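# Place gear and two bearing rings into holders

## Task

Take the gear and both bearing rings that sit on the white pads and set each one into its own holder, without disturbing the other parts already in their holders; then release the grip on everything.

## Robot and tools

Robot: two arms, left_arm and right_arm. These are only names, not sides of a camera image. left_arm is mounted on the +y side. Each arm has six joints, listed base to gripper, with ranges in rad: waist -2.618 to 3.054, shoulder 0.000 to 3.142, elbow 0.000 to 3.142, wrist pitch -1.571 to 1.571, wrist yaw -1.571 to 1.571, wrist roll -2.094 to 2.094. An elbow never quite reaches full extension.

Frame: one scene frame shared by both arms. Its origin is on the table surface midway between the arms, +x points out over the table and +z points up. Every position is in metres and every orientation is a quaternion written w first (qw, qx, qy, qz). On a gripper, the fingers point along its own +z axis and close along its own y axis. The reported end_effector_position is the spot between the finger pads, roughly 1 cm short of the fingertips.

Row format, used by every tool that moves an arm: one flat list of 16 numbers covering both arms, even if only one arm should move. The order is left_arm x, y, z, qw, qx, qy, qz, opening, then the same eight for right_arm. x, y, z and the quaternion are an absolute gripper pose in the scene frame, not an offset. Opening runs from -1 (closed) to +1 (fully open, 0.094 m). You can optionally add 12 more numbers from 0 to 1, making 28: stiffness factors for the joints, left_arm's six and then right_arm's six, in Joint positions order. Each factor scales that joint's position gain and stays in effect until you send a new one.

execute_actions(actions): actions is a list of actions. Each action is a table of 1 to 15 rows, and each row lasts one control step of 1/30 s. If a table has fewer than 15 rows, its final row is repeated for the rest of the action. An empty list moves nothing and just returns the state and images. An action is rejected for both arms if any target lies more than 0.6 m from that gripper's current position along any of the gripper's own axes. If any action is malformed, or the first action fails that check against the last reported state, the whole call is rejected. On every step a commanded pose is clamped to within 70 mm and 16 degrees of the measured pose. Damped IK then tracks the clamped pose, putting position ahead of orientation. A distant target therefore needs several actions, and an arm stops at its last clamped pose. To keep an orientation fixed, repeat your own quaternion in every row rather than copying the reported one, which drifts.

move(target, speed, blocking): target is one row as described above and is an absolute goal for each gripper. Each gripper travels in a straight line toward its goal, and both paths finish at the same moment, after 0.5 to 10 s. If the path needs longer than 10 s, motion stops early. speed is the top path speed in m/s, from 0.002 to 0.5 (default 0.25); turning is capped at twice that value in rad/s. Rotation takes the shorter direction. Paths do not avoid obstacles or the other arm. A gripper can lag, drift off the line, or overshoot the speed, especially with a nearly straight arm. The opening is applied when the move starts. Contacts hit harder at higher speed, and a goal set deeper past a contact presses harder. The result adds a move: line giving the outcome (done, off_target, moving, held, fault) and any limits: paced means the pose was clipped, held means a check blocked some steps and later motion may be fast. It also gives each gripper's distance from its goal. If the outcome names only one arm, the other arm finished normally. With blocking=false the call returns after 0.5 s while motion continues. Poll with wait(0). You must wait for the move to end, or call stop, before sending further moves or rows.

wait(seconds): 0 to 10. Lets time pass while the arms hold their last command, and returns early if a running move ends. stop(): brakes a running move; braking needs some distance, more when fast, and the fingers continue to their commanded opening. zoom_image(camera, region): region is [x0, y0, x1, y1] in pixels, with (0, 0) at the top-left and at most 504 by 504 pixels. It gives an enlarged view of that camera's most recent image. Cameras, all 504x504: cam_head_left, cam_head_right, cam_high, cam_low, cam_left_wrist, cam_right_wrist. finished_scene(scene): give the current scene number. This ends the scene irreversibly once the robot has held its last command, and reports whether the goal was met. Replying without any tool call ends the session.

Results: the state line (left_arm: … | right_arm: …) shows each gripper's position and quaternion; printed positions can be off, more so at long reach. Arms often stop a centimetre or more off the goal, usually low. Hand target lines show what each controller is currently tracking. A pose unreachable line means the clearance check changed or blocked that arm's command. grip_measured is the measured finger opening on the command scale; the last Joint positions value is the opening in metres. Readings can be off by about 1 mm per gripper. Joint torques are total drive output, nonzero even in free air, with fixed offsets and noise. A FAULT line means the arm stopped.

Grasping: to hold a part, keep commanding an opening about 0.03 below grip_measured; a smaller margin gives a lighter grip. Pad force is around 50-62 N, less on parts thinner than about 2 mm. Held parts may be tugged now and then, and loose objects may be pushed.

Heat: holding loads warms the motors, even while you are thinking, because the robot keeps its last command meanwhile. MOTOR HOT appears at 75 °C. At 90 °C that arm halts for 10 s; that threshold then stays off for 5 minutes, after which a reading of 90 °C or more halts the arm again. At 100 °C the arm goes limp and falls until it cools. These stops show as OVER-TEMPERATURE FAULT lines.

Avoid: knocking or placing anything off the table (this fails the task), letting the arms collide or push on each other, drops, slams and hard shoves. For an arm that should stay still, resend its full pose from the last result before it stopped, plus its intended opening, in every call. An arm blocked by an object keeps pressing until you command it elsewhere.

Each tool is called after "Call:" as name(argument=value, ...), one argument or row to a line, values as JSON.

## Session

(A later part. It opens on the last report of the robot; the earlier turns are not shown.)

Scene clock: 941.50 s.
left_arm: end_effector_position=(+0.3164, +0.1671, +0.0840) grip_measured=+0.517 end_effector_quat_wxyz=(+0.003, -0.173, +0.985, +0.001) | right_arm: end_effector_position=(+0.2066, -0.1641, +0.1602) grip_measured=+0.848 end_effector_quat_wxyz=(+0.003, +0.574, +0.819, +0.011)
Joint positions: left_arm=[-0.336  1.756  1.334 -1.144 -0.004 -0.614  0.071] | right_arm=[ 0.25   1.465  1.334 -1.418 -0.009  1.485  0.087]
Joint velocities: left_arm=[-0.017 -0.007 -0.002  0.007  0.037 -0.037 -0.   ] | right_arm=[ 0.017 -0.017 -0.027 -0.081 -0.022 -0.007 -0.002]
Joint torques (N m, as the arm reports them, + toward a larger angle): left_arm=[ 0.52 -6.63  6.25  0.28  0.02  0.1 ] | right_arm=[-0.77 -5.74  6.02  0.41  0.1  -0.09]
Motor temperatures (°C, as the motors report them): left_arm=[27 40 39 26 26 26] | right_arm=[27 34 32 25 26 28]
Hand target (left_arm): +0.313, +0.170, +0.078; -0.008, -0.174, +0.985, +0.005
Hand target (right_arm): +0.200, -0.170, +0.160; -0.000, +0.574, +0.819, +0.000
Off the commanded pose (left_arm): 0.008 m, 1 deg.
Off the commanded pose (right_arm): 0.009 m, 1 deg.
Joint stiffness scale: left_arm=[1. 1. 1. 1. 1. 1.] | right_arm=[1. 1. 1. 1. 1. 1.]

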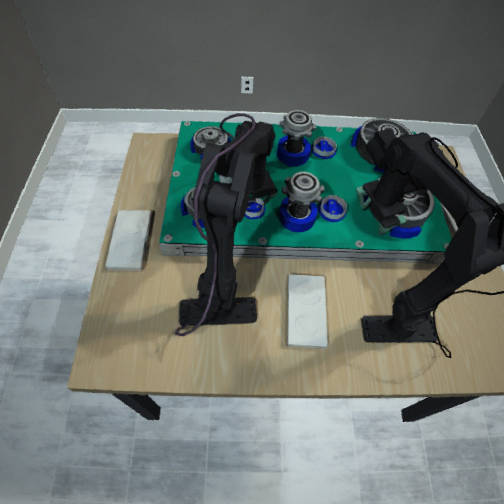

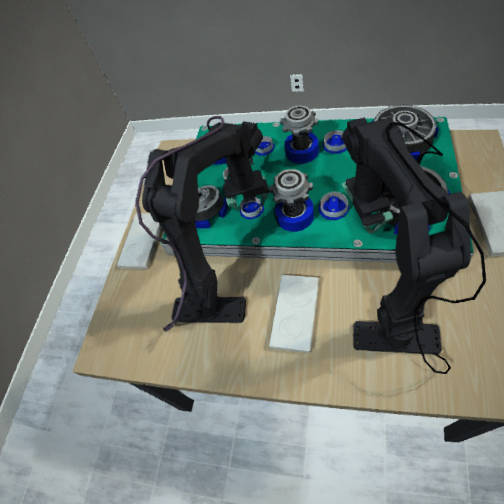

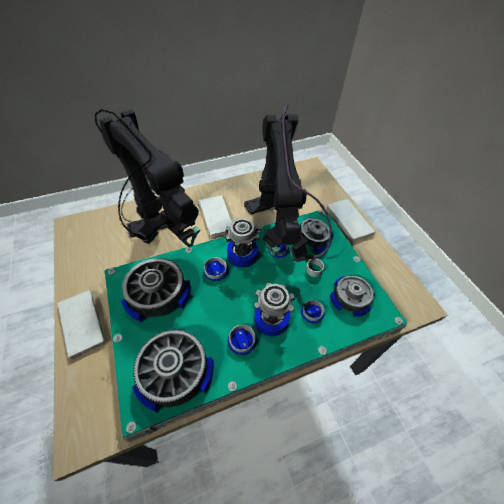

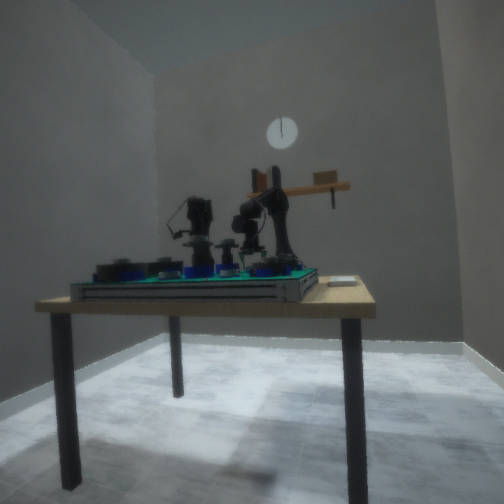

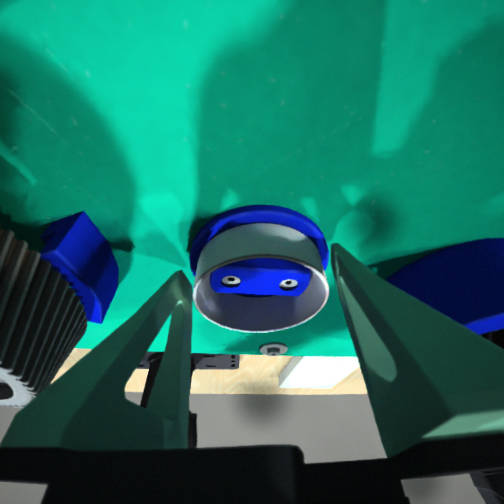

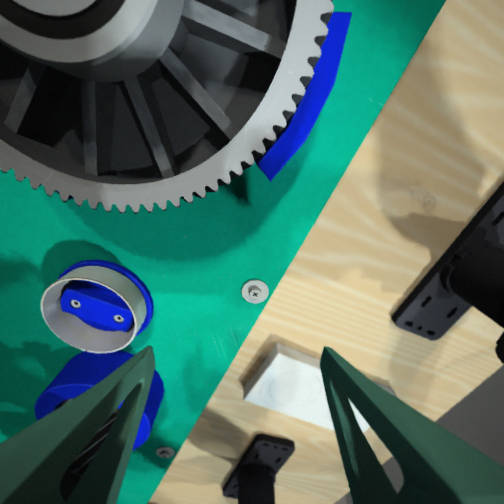

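Call:
execute_actions(
  actions=[
    [[0.3142,0.1695,0.0793,-0.0056,-0.174,0.985,0.0033,0.58,0.20,-0.17,0.16,0,0.574,0.819,0,0.85],[0.3155,0.1691,0.0809,-0.0030,-0.174,0.985,0.0018,0.62,0.20,-0.17,0.16,0,0.574,0.819,0,0.85],[0.3168,0.1687,0.0825,-0.0004,-0.174,0.985,0.0002,0.65,0.20,-0.17,0.16,0,0.574,0.819,0,0.85],[0.3181,0.1683,0.0841,0.0022,-0.174,0.985,-0.0013,0.65,0.20,-0.17,0.16,0,0.574,0.819,0,0.85],[0.3194,0.1679,0.0857,0.0048,-0.174,0.985,-0.0028,0.65,0.20,-0.17,0.16,0,0.574,0.819,0,0.85],[0.3194,0.1679,0.088,0.0048,-0.174,0.985,-0.0028,0.65,0.20,-0.17,0.16,0,0.574,0.819,0,0.85],[0.3194,0.1679,0.091,0.0048,-0.174,0.985,-0.0028,0.65,0.20,-0.17,0.16,0,0.574,0.819,0,0.85],[0.3194,0.1679,0.094,0.0048,-0.174,0.985,-0.0028,0.65,0.20,-0.17,0.16,0,0.574,0.819,0,0.85],[0.3194,0.1679,0.097,0.0048,-0.174,0.985,-0.0028,0.65,0.20,-0.17,0.16,0,0.574,0.819,0,0.85],[0.3194,0.1679,0.100,0.0048,-0.174,0.985,-0.0028,0.65,0.20,-0.17,0.16,0,0.574,0.819,0,0.85],[0.3194,0.1679,0.104,0.0048,-0.174,0.985,-0.0028,0.65,0.20,-0.17,0.16,0,0.574,0.819,0,0.85],[0.3194,0.1679,0.108,0.0048,-0.174,0.985,-0.0028,0.65,0.20,-0.17,0.16,0,0.574,0.819,0,0.85],[0.3194,0.1679,0.112,0.0048,-0.174,0.985,-0.0028,0.65,0.20,-0.17,0.16,0,0.574,0.819,0,0.85],[0.3194,0.1679,0.116,0.0048,-0.174,0.985,-0.0028,0.65,0.20,-0.17,0.16,0,0.574,0.819,0,0.85],[0.3194,0.1679,0.120,0.0048,-0.174,0.985,-0.0028,0.65,0.20,-0.17,0.16,0,0.574,0.819,0,0.85]],
    [[0.3194,0.1679,0.124,0.0048,-0.174,0.985,-0.0028,0.65,0.20,-0.17,0.16,0,0.574,0.819,0,0.85],[0.3194,0.1679,0.128,0.0048,-0.174,0.985,-0.0028,0.65,0.20,-0.17,0.16,0,0.574,0.819,0,0.85],[0.3194,0.1679,0.132,0.0048,-0.174,0.985,-0.0028,0.65,0.20,-0.17,0.16,0,0.574,0.819,0,0.85],[0.3194,0.1679,0.136,0.0048,-0.174,0.985,-0.0028,0.65,0.20,-0.17,0.16,0,0.574,0.819,0,0.85],[0.3194,0.1679,0.140,0.0048,-0.174,0.985,-0.0028,0.65,0.20,-0.17,0.16,0,0.574,0.819,0,0.85],[0.3194,0.1679,0.144,0.0048,-0.174,0.985,-0.0028,0.65,0.20,-0.17,0.16,0,0.574,0.819,0,0.85],[0.3194,0.1679,0.148,0.0048,-0.174,0.985,-0.0028,0.65,0.20,-0.17,0.16,0,0.574,0.819,0,0.85],[0.3194,0.1679,0.150,0.0048,-0.174,0.985,-0.0028,0.65,0.20,-0.17,0.16,0,0.574,0.819,0,0.85]],
  ],
)

Scene clock: 953.77 s.
left_arm: end_effector_position=(+0.3206, +0.1657, +0.1420) grip_measured=+0.648 end_effector_quat_wxyz=(+0.004, -0.173, +0.985, -0.000) | right_arm: end_effector_position=(+0.2066, -0.1641, +0.1602) grip_measured=+0.848 end_effector_quat_wxyz=(+0.003, +0.574, +0.819, +0.011)
Joint positions: left_arm=[-0.336  1.756  1.565 -1.373 -0.003 -0.614  0.077] | right_arm=[ 0.25   1.465  1.334 -1.418 -0.009  1.485  0.087]
Joint velocities: left_arm=[-0.007 -0.012 -0.022 -0.154 -0.007  0.007 -0.001] | right_arm=[-0.012 -0.002 -0.012 -0.022  0.066 -0.095 -0.002]
Joint torques (N m, as the arm reports them, + toward a larger angle): left_arm=[ 0.59 -8.23  9.54  0.22  0.05  0.09] | right_arm=[-0.77 -5.75  6.01  0.41  0.1  -0.09]
Motor temperatures (°C, as the motors report them): left_arm=[27 41 39 26 26 26] | right_arm=[27 34 32 25 26 28]
Hand target (left_arm): +0.319, +0.168, +0.150; +0.005, -0.174, +0.985, -0.003
Hand target (right_arm): +0.200, -0.170, +0.160; -0.000, +0.574, +0.819, +0.000
Off the commanded pose (left_arm): 0.008 m, 0 deg.
Off the commanded pose (right_arm): 0.009 m, 1 deg.
Joint stiffness scale: left_arm=[1. 1. 1. 1. 1. 1.] | right_arm=[1. 1. 1. 1. 1. 1.]

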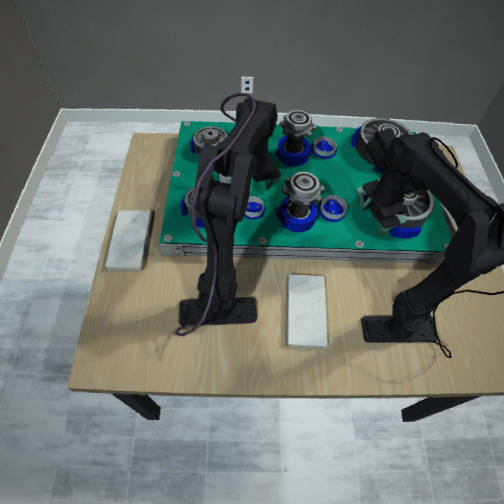

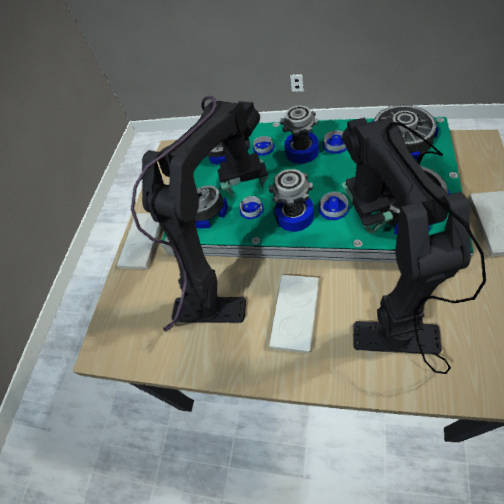

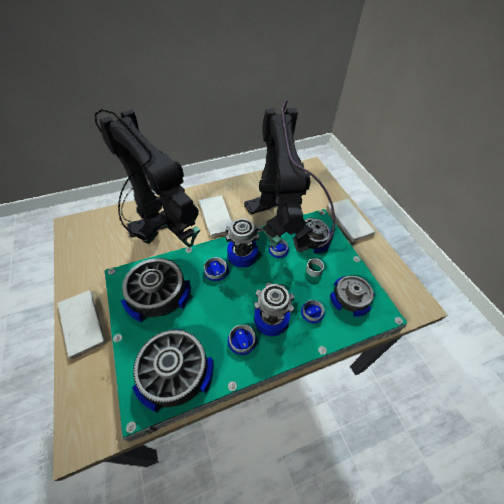

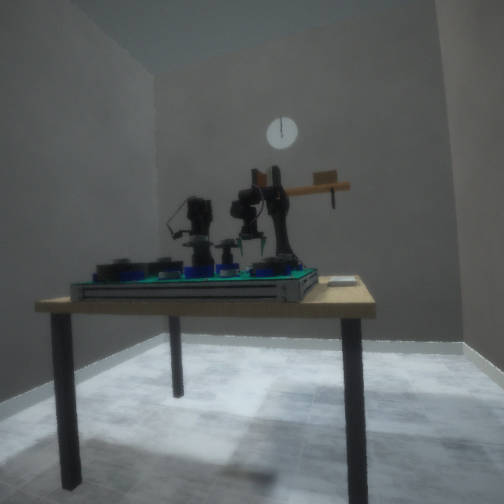

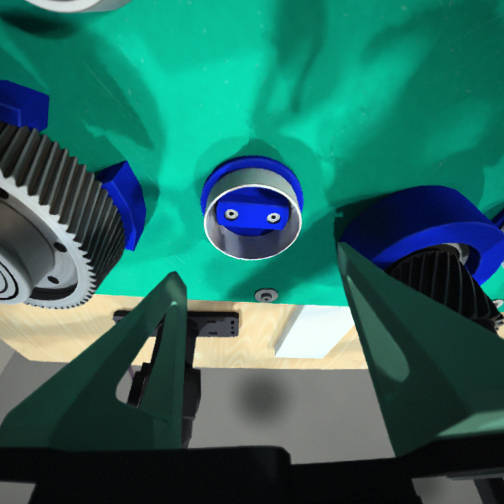

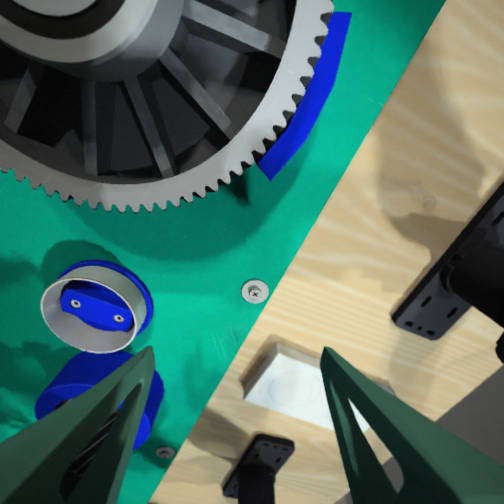

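Call:
zoom_image(
  camera="cam_low",
  region=[245, 245, 315, 285],
)

Call:
zoom_image(
  camera="cam_left_wrist",
  region=[0, 70, 180, 320],
)

Region (245, 245, 315, 285) of cam_low's 504x504 image, scaled by 7.200, with more detail than that image has; it fills the top 288 rows of this view, and the rest is white.

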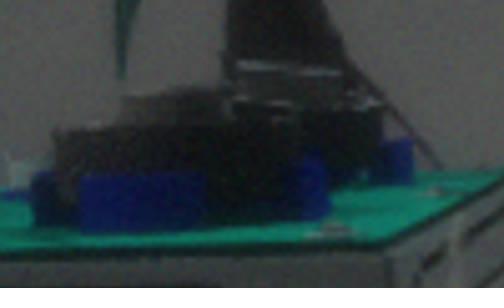

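Region (0, 70, 180, 320) of cam_left_wrist's 504x504 image, scaled by 2.016, with more detail than that image has; it fills the left 363 columns of this view, and the rest is white.

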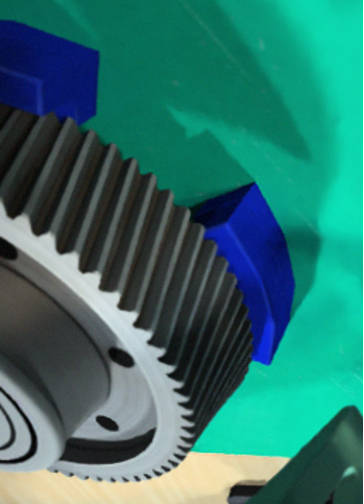

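Call:
move(
  target=[0.309,0.302,0.168,0,-0.766,0.643,0,-0.3,0.20,-0.17,0.16,0,0.574,0.819,0,0.85],
  speed=0.4,
)

Scene clock: 977.23 s.
left_arm: end_effector_position=(+0.3076, +0.3015, +0.1567) grip_measured=-0.297 end_effector_quat_wxyz=(+0.012, +0.761, -0.649, -0.008) | right_arm: end_effector_position=(+0.2066, -0.1641, +0.1602) grip_measured=+0.848 end_effector_quat_wxyz=(+0.003, +0.574, +0.819, +0.011)
Joint positions: left_arm=[ 0.102  1.72   1.581 -1.46   0.002 -1.555  0.033] | right_arm=[ 0.25   1.465  1.334 -1.418 -0.009  1.485  0.087]
Joint velocities: left_arm=[-0.007  0.002  0.012 -0.037 -0.051  0.007  0.   ] | right_arm=[ 0.002 -0.002 -0.007 -0.066 -0.022  0.007  0.001]
Joint torques (N m, as the arm reports them, + toward a larger angle): left_arm=[ 0.37 -8.56  9.64  0.08 -0.08 -0.06] | right_arm=[-0.78 -5.74  6.01  0.41  0.1  -0.1 ]
Motor temperatures (°C, as the motors report them): left_arm=[27 42 41 26 26 26] | right_arm=[27 34 32 25 26 28]
Hand target (left_arm): +0.307, +0.304, +0.168; +0.000, +0.766, -0.643, -0.003
Hand target (right_arm): +0.200, -0.170, +0.160; -0.000, +0.574, +0.819, +0.000
Off the commanded pose (left_arm): 0.011 m, 2 deg.
Off the commanded pose (right_arm): 0.009 m, 1 deg.
Joint stiffness scale: left_arm=[1. 1. 1. 1. 1. 1.] | right_arm=[1. 1. 1. 1. 1. 1.]
move: off_target (left_arm)

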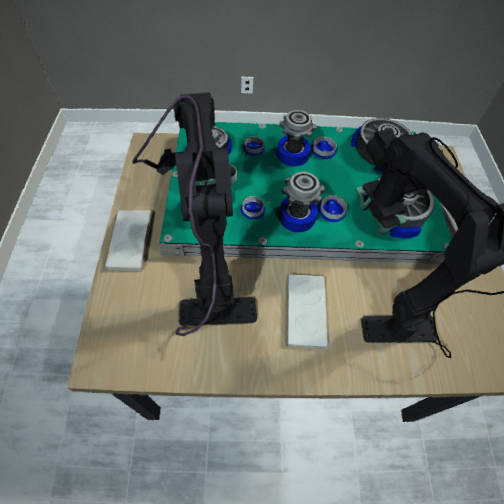

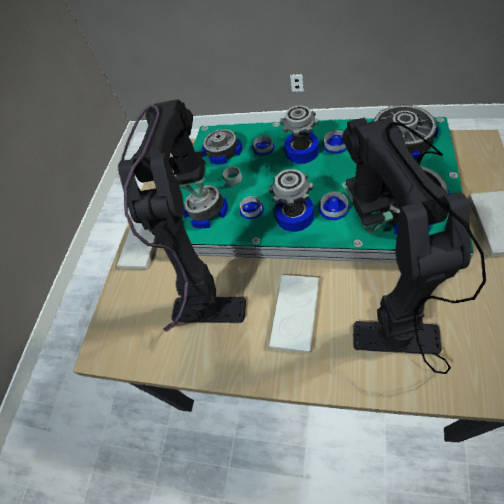

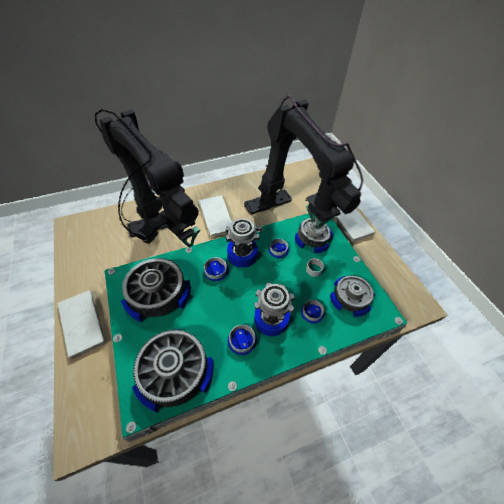

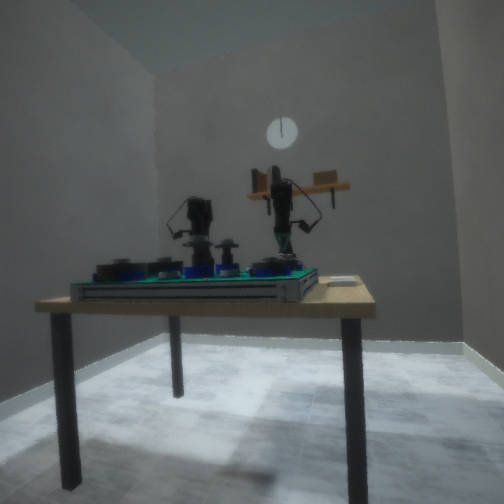

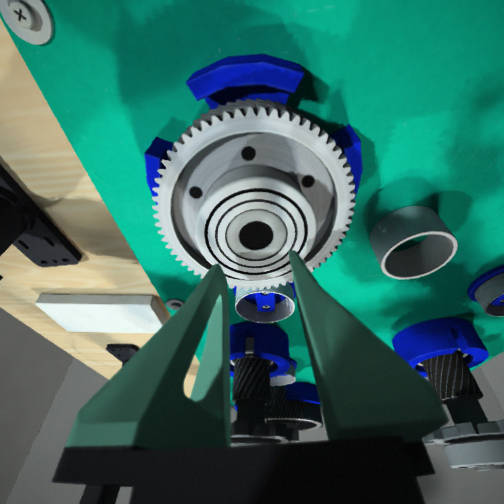

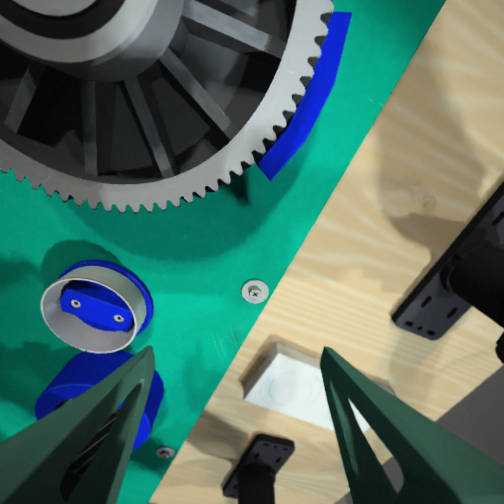

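Call:
zoom_image(
  camera="cam_left_wrist",
  region=[130, 40, 380, 290],
)

Region (130, 40, 380, 290) of cam_left_wrist's 504x504 image, scaled by 2.016, with more detail than that image has.

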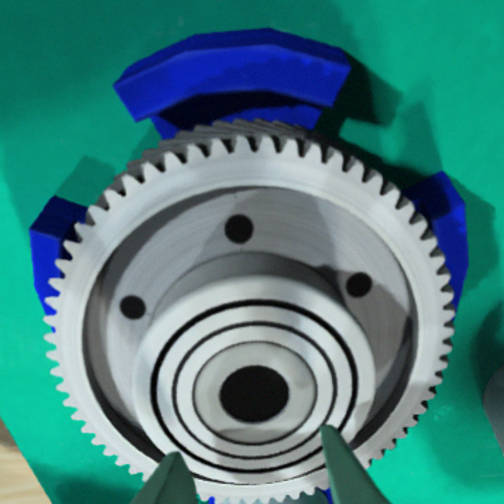

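Call:
execute_actions(
  actions=[
    [[0.307,0.304,0.165,0.001,-0.766,0.643,-0.001,0.0,0.20,-0.17,0.16,0,0.574,0.819,0,0.85],[0.307,0.304,0.162,0.002,-0.766,0.643,-0.002,0.2,0.20,-0.17,0.16,0,0.574,0.819,0,0.85],[0.307,0.304,0.159,0.003,-0.766,0.643,-0.003,0.4,0.20,-0.17,0.16,0,0.574,0.819,0,0.85],[0.307,0.304,0.156,0.004,-0.766,0.643,-0.004,0.6,0.20,-0.17,0.16,0,0.574,0.819,0,0.85],[0.307,0.304,0.153,0.005,-0.766,0.643,-0.005,0.6,0.20,-0.17,0.16,0,0.574,0.819,0,0.85],[0.307,0.304,0.150,0.006,-0.766,0.643,-0.006,0.6,0.20,-0.17,0.16,0,0.574,0.819,0,0.85],[0.307,0.304,0.148,0.007,-0.766,0.643,-0.0065,0.6,0.20,-0.17,0.16,0,0.574,0.819,0,0.85],[0.307,0.304,0.146,0.008,-0.766,0.643,-0.007,0.6,0.20,-0.17,0.16,0,0.574,0.819,0,0.85],[0.307,0.304,0.144,0.009,-0.766,0.643,-0.008,0.6,0.20,-0.17,0.16,0,0.574,0.819,0,0.85],[0.307,0.304,0.142,0.0094,-0.766,0.643,-0.0082,0.6,0.20,-0.17,0.16,0,0.574,0.819,0,0.85],[0.307,0.304,0.140,0.0094,-0.766,0.643,-0.0082,0.6,0.20,-0.17,0.16,0,0.574,0.819,0,0.85],[0.307,0.304,0.138,0.0094,-0.766,0.643,-0.0082,0.6,0.20,-0.17,0.16,0,0.574,0.819,0,0.85],[0.307,0.304,0.136,0.0094,-0.766,0.643,-0.0082,0.6,0.20,-0.17,0.16,0,0.574,0.819,0,0.85],[0.307,0.304,0.134,0.0094,-0.766,0.643,-0.0082,0.6,0.20,-0.17,0.16,0,0.574,0.819,0,0.85],[0.307,0.304,0.132,0.0094,-0.766,0.643,-0.0082,0.6,0.20,-0.17,0.16,0,0.574,0.819,0,0.85]],
    [[0.307,0.304,0.132,0.0094,-0.766,0.643,-0.0082,0.6,0.20,-0.17,0.16,0,0.574,0.819,0,0.85]],
  ],
)

Scene clock: 1004.07 s.
left_arm: end_effector_position=(+0.3039, +0.3006, +0.1325) grip_measured=+0.597 end_effector_quat_wxyz=(+0.005, +0.762, -0.648, -0.002) | right_arm: end_effector_position=(+0.2066, -0.1641, +0.1602) grip_measured=+0.848 end_effector_quat_wxyz=(+0.003, +0.574, +0.819, +0.011)
Joint positions: left_arm=[ 0.102  1.682  1.442 -1.34   0.003 -1.558  0.075] | right_arm=[ 0.25   1.465  1.334 -1.418 -0.009  1.485  0.087]
Joint velocities: left_arm=[ 0.017 -0.002 -0.002  0.022  0.022  0.007 -0.   ] | right_arm=[ 0.007 -0.012  0.002  0.051 -0.007  0.007 -0.001]
Joint torques (N m, as the arm reports them, + toward a larger angle): left_arm=[ 0.68 -8.06  5.43  0.59 -0.05 -0.02] | right_arm=[-0.77 -5.74  6.    0.41  0.1  -0.1 ]
Motor temperatures (°C, as the motors report them): left_arm=[27 42 41 26 26 26] | right_arm=[27 34 32 25 26 28]
Hand target (left_arm): +0.307, +0.304, +0.132; -0.009, +0.766, -0.643, +0.008
Hand target (right_arm): +0.200, -0.170, +0.160; -0.000, +0.574, +0.819, +0.000
Off the commanded pose (left_arm): 0.005 m, 2 deg.
Off the commanded pose (right_arm): 0.009 m, 1 deg.
Joint stiffness scale: left_arm=[1. 1. 1. 1. 1. 1.] | right_arm=[1. 1. 1. 1. 1. 1.]

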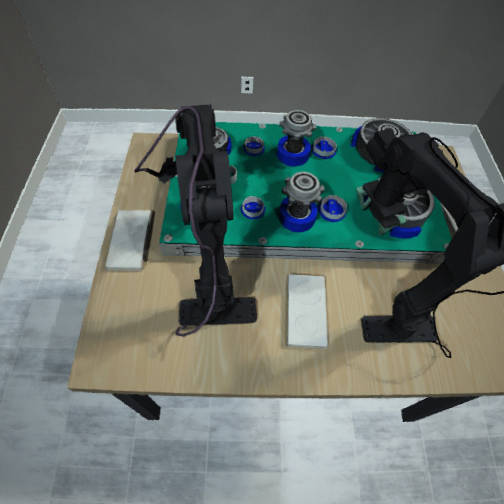

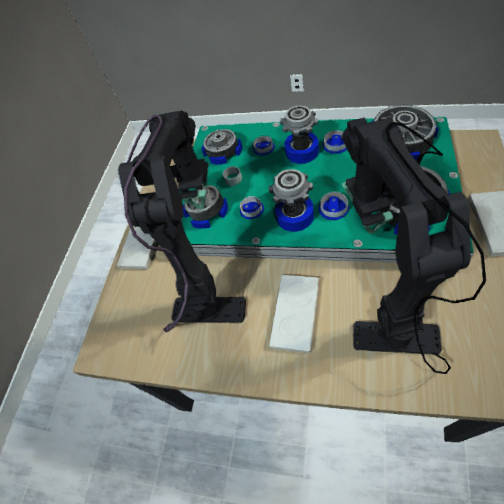

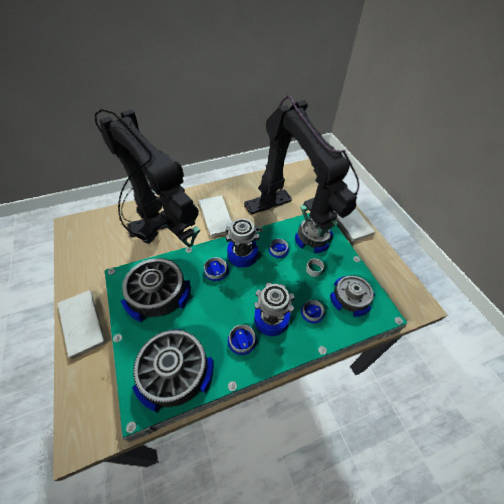

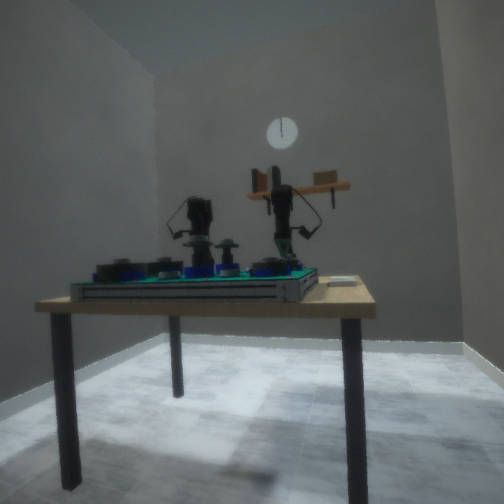

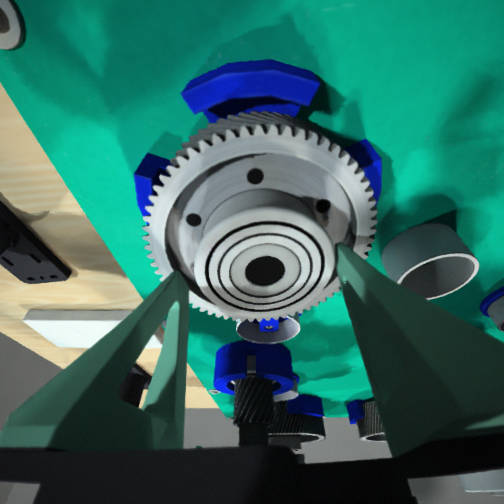

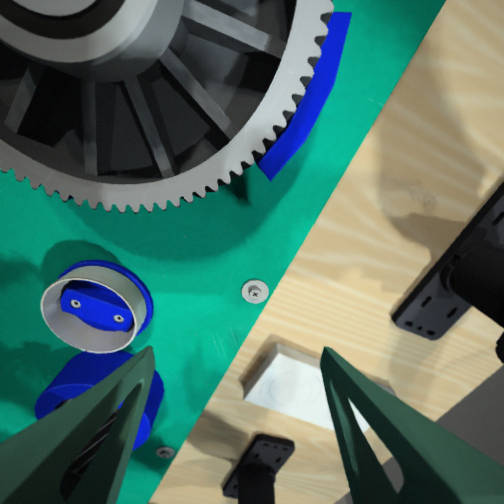

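Call:
execute_actions(
  actions=[
    [[0.307,0.304,0.133,0.0094,-0.766,0.643,-0.0082,0.65,0.20,-0.17,0.16,0,0.574,0.819,0,0.85],[0.307,0.304,0.133,0.0094,-0.766,0.643,-0.0082,0.70,0.20,-0.17,0.16,0,0.574,0.819,0,0.85],[0.307,0.304,0.133,0.0094,-0.766,0.643,-0.0082,0.75,0.20,-0.17,0.16,0,0.574,0.819,0,0.85]],
  ],
)

Scene clock: 1008.67 s.
left_arm: end_effector_position=(+0.3067, +0.3011, +0.1332) grip_measured=+0.747 end_effector_quat_wxyz=(-0.001, +0.762, -0.648, +0.003) | right_arm: end_effector_position=(+0.2066, -0.1641, +0.1602) grip_measured=+0.848 end_effector_quat_wxyz=(+0.003, +0.574, +0.819, +0.011)
Joint positions: left_arm=[ 0.102  1.679  1.442 -1.328  0.003 -1.558  0.082] | right_arm=[ 0.25   1.465  1.334 -1.418 -0.009  1.485  0.087]
Joint velocities: left_arm=[-0.002  0.007 -0.017 -0.051  0.022 -0.022 -0.   ] | right_arm=[-0.022  0.007  0.017  0.081 -0.007  0.007 -0.   ]
Joint torques (N m, as the arm reports them, + toward a larger angle): left_arm=[ 0.52 -7.97  5.9   0.48 -0.02 -0.03] | right_arm=[-0.78 -5.75  6.02  0.41  0.1  -0.1 ]
Motor temperatures (°C, as the motors report them): left_arm=[27 42 40 26 26 26] | right_arm=[27 34 32 25 26 28]
Hand target (left_arm): +0.307, +0.304, +0.133; -0.009, +0.766, -0.643, +0.008
Hand target (right_arm): +0.200, -0.170, +0.160; -0.000, +0.574, +0.819, +0.000
Off the commanded pose (left_arm): 0.003 m, 1 deg.
Off the commanded pose (right_arm): 0.009 m, 1 deg.
Joint stiffness scale: left_arm=[1. 1. 1. 1. 1. 1.] | right_arm=[1. 1. 1. 1. 1. 1.]

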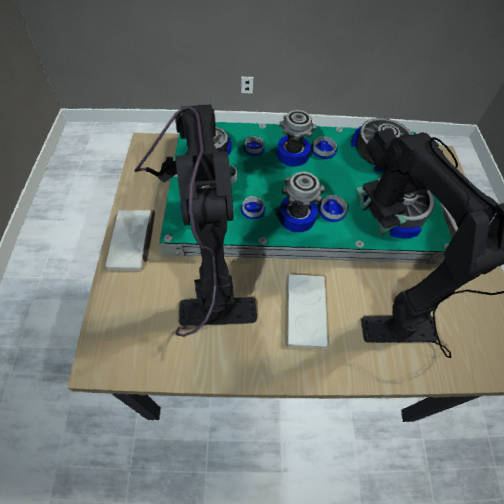

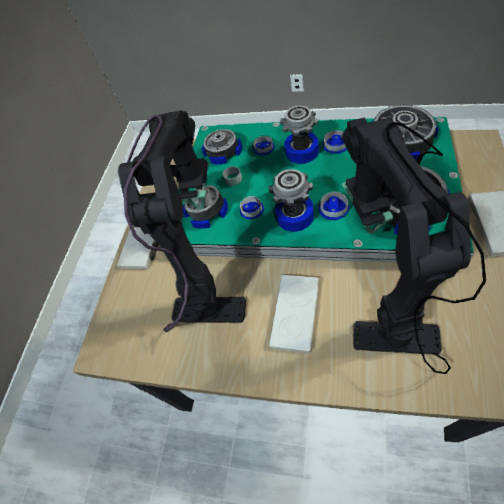

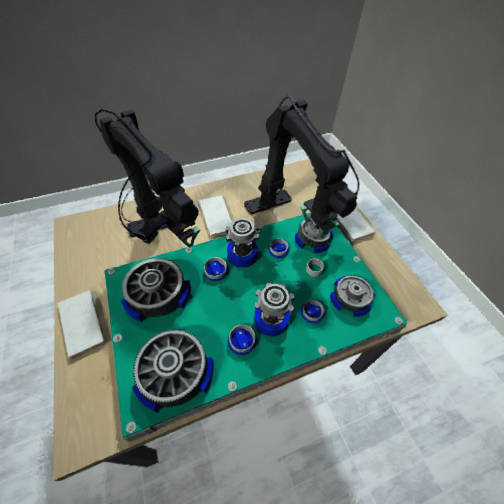

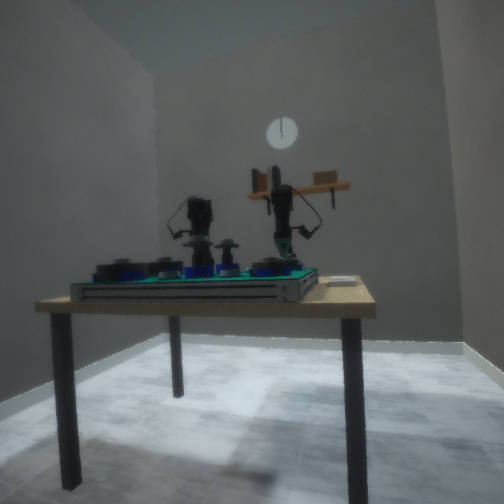

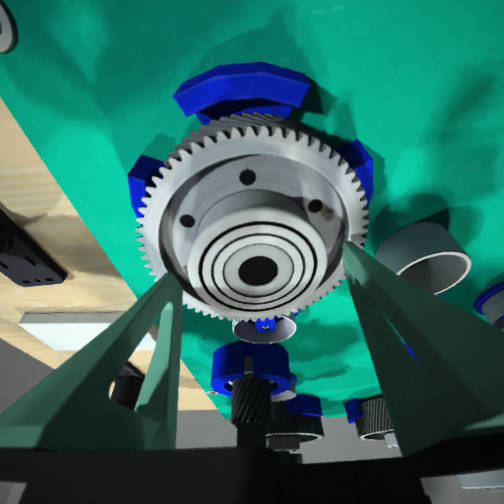

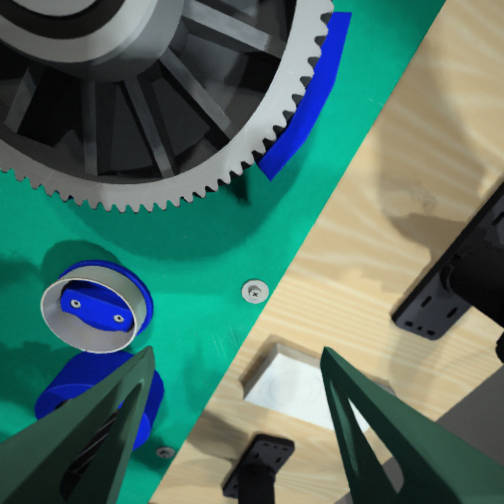

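Call:
execute_actions(
  actions=[],
)

Scene clock: 1018.03 s.
left_arm: end_effector_position=(+0.3067, +0.3011, +0.1332) grip_measured=+0.747 end_effector_quat_wxyz=(-0.001, +0.762, -0.648, +0.003) | right_arm: end_effector_position=(+0.2066, -0.1641, +0.1602) grip_measured=+0.848 end_effector_quat_wxyz=(+0.003, +0.574, +0.819, +0.011)
Joint positions: left_arm=[ 0.102  1.679  1.442 -1.328  0.003 -1.558  0.082] | right_arm=[ 0.25   1.465  1.334 -1.418 -0.009  1.485  0.087]
Joint velocities: left_arm=[-0.007 -0.027 -0.022  0.007  0.007  0.007 -0.   ] | right_arm=[-0.012 -0.007 -0.002  0.051  0.022 -0.051 -0.   ]
Joint torques (N m, as the arm reports them, + toward a larger angle): left_arm=[ 0.61 -7.95  5.82  0.48 -0.04 -0.01] | right_arm=[-0.77 -5.75  6.    0.41  0.1  -0.1 ]
Motor temperatures (°C, as the motors report them): left_arm=[27 42 39 26 26 26] | right_arm=[27 34 32 25 26 28]
Hand target (left_arm): +0.307, +0.304, +0.133; -0.009, +0.766, -0.643, +0.008
Hand target (right_arm): +0.200, -0.170, +0.160; -0.000, +0.574, +0.819, +0.000
Off the commanded pose (left_arm): 0.003 m, 1 deg.
Off the commanded pose (right_arm): 0.009 m, 1 deg.
Joint stiffness scale: left_arm=[1. 1. 1. 1. 1. 1.] | right_arm=[1. 1. 1. 1. 1. 1.]

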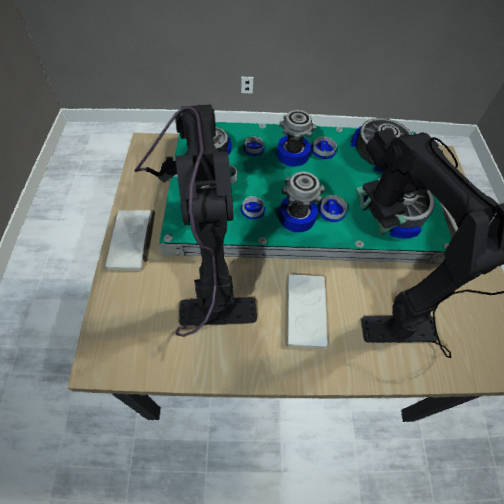

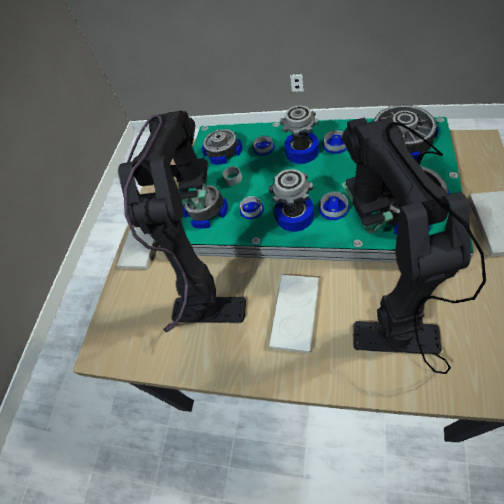

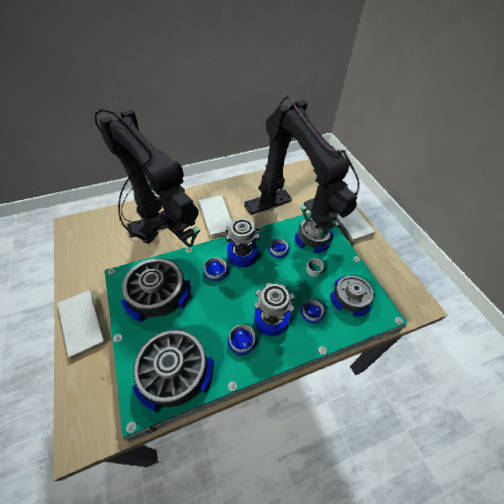

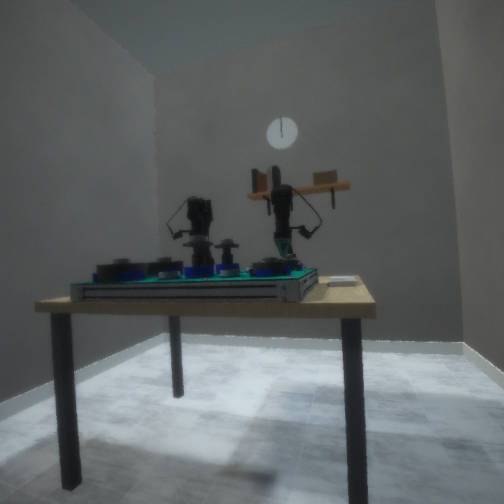

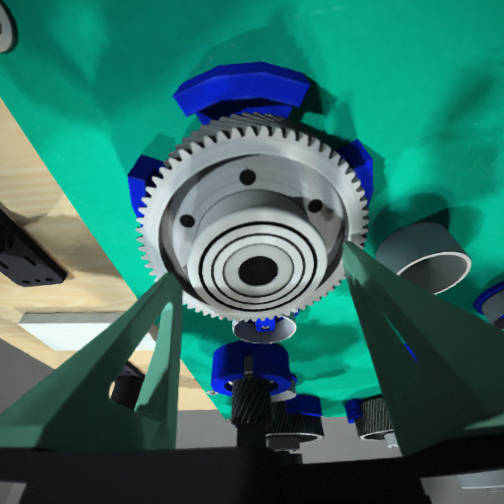

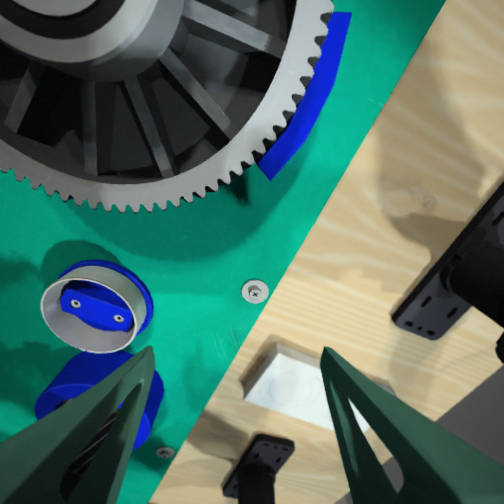

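Call:
zoom_image(
  camera="cam_high",
  region=[270, 200, 390, 320],
)

Call:
zoom_image(
  camera="cam_low",
  region=[230, 230, 330, 300],
)

Region (270, 200, 390, 320) of cam_high's 504x504 image, scaled by 4.200, with more detail than that image has.

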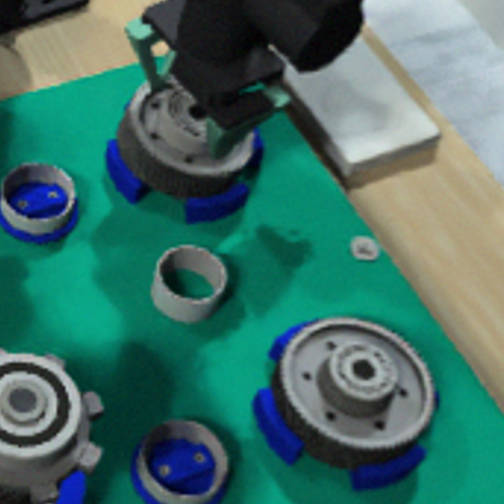

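Region (230, 230, 330, 300) of cam_low's 504x504 image, scaled by 5.040, with more detail than that image has; it fills the top 353 rows of this view, and the rest is white.

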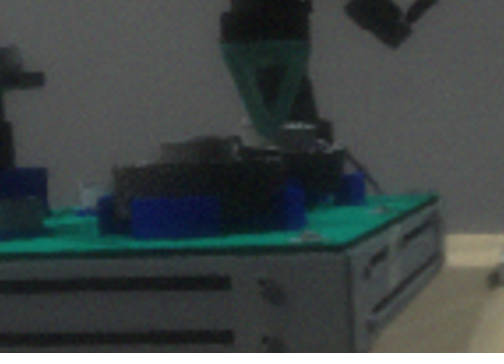

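Call:
execute_actions(
  actions=[
    [[0.307,0.304,0.132,0.0094,-0.766,0.643,-0.0082,0.75,0.20,-0.17,0.16,0,0.574,0.819,0,0.85],[0.307,0.304,0.131,0.0094,-0.766,0.643,-0.0082,0.75,0.20,-0.17,0.16,0,0.574,0.819,0,0.85],[0.307,0.304,0.130,0.0094,-0.766,0.643,-0.0082,0.75,0.20,-0.17,0.16,0,0.574,0.819,0,0.85],[0.307,0.304,0.129,0.0094,-0.766,0.643,-0.0082,0.75,0.20,-0.17,0.16,0,0.574,0.819,0,0.85],[0.307,0.304,0.128,0.0094,-0.766,0.643,-0.0082,0.75,0.20,-0.17,0.16,0,0.574,0.819,0,0.85],[0.307,0.304,0.127,0.0094,-0.766,0.643,-0.0082,0.75,0.20,-0.17,0.16,0,0.574,0.819,0,0.85],[0.307,0.304,0.126,0.0094,-0.766,0.643,-0.0082,0.75,0.20,-0.17,0.16,0,0.574,0.819,0,0.85],[0.307,0.304,0.125,0.0094,-0.766,0.643,-0.0082,0.75,0.20,-0.17,0.16,0,0.574,0.819,0,0.85],[0.307,0.304,0.124,0.0094,-0.766,0.643,-0.0082,0.75,0.20,-0.17,0.16,0,0.574,0.819,0,0.85],[0.307,0.304,0.123,0.0094,-0.766,0.643,-0.0082,0.75,0.20,-0.17,0.16,0,0.574,0.819,0,0.85],[0.307,0.304,0.122,0.0094,-0.766,0.643,-0.0082,0.75,0.20,-0.17,0.16,0,0.574,0.819,0,0.85],[0.307,0.304,0.121,0.0094,-0.766,0.643,-0.0082,0.75,0.20,-0.17,0.16,0,0.574,0.819,0,0.85],[0.307,0.304,0.120,0.0094,-0.766,0.643,-0.0082,0.75,0.20,-0.17,0.16,0,0.574,0.819,0,0.85],[0.307,0.304,0.119,0.0094,-0.766,0.643,-0.0082,0.75,0.20,-0.17,0.16,0,0.574,0.819,0,0.85],[0.307,0.304,0.118,0.0094,-0.766,0.643,-0.0082,0.75,0.20,-0.17,0.16,0,0.574,0.819,0,0.85]],
    [[0.307,0.304,0.118,0.0094,-0.766,0.643,-0.0082,0.75,0.20,-0.17,0.16,0,0.574,0.819,0,0.85]],
  ],
)

Scene clock: 1032.97 s.
left_arm: end_effector_position=(+0.3064, +0.3011, +0.1337) grip_measured=+0.747 end_effector_quat_wxyz=(-0.012, +0.761, -0.648, +0.012) | right_arm: end_effector_position=(+0.2066, -0.1641, +0.1602) grip_measured=+0.848 end_effector_quat_wxyz=(+0.003, +0.574, +0.819, +0.011)
Joint positions: left_arm=[ 0.102  1.652  1.413 -1.299  0.003 -1.558  0.082] | right_arm=[ 0.25   1.465  1.334 -1.418 -0.009  1.485  0.087]
Joint velocities: left_arm=[ 0.007  0.002  0.002  0.081 -0.022 -0.037  0.001] | right_arm=[ 0.012 -0.012 -0.002 -0.007 -0.022  0.007 -0.001]
Joint torques (N m, as the arm reports them, + toward a larger angle): left_arm=[ 0.6  -5.65  2.89  0.81 -0.04 -0.01] | right_arm=[-0.78 -5.76  6.02  0.41  0.1  -0.09]
Motor temperatures (°C, as the motors report them): left_arm=[27 42 39 26 26 26] | right_arm=[27 34 32 25 26 28]
Hand target (left_arm): +0.306, +0.304, +0.118; -0.009, +0.766, -0.643, +0.008
Hand target (right_arm): +0.200, -0.170, +0.160; -0.000, +0.574, +0.819, +0.000
Off the commanded pose (left_arm): 0.016 m, 1 deg.
Off the commanded pose (right_arm): 0.009 m, 1 deg.
Joint stiffness scale: left_arm=[1. 1. 1. 1. 1. 1.] | right_arm=[1. 1. 1. 1. 1. 1.]

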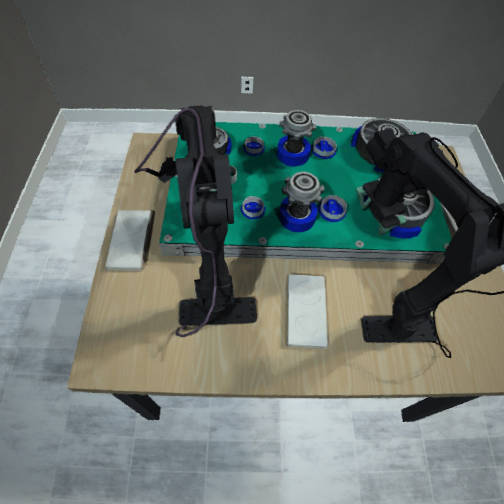

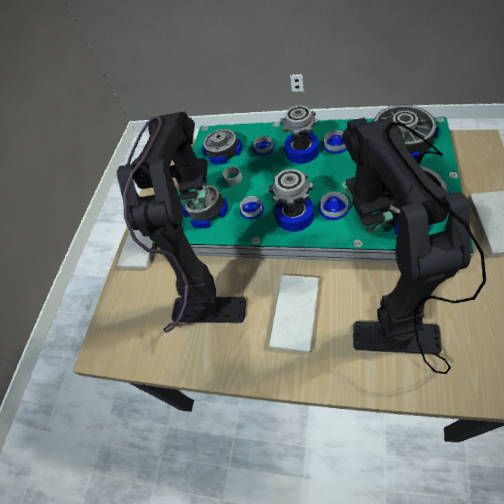

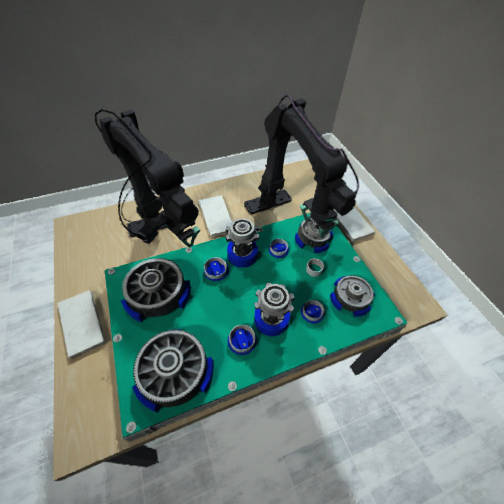

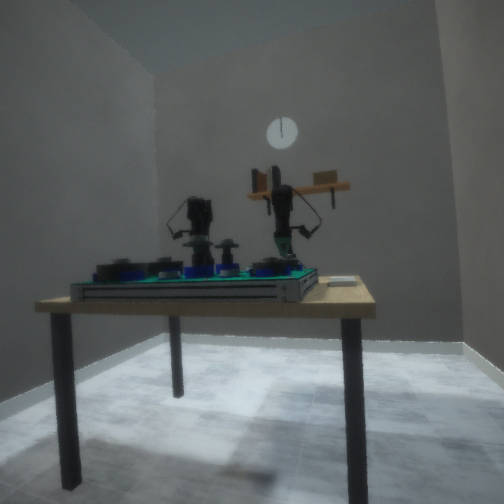

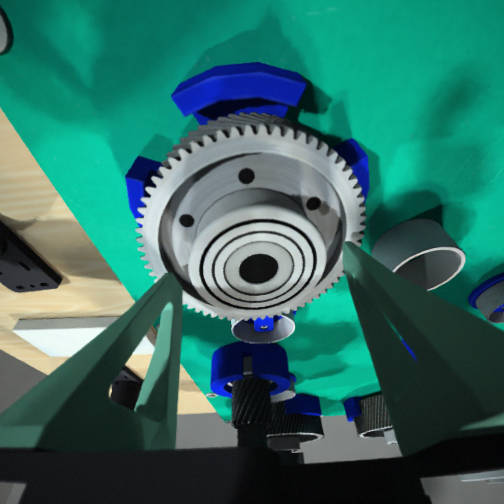

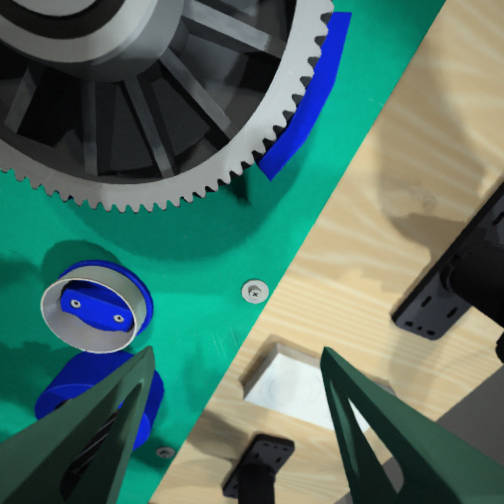

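Call:
zoom_image(
  camera="cam_low",
  region=[255, 235, 315, 285],
)

Call:
zoom_image(
  camera="cam_head_right",
  region=[160, 160, 250, 240],
)

Call:
zoom_image(
  camera="cam_high",
  region=[285, 200, 345, 260],
)

Region (255, 235, 315, 285) of cam_low's 504x504 image, scaled by 8.400, with more detail than that image has.

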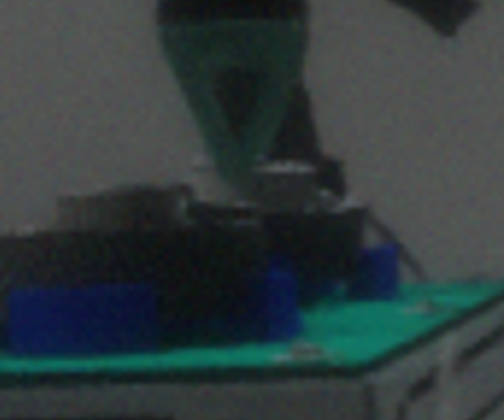

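Region (160, 160, 250, 240) of cam_head_right's 504x504 image, scaled by 5.600, with more detail than that image has.

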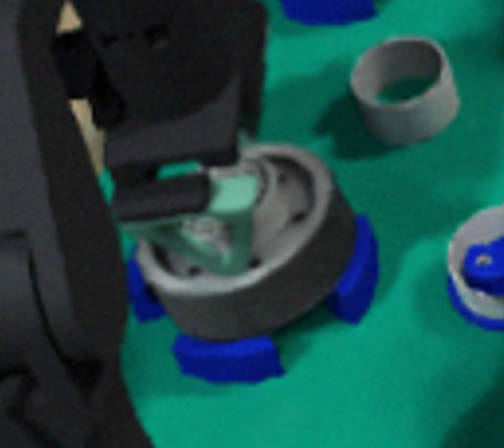

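Region (285, 200, 345, 260) of cam_high's 504x504 image, scaled by 8.400, with more detail than that image has.

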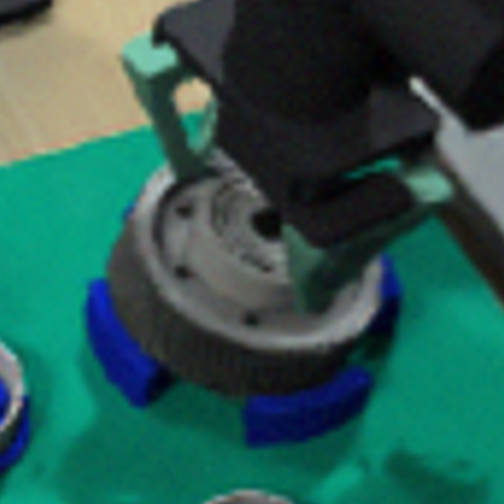

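Call:
zoom_image(
  camera="cam_left_wrist",
  region=[120, 50, 390, 330],
)

Region (120, 50, 390, 330) of cam_left_wrist's 504x504 image, scaled by 1.800, with more detail than that image has; it fills the left 486 columns of this view, and the rest is white.

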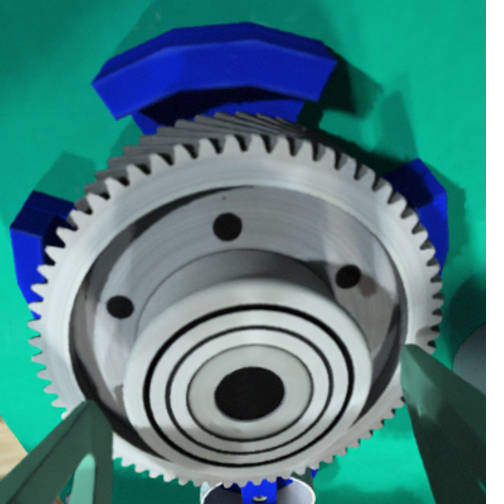

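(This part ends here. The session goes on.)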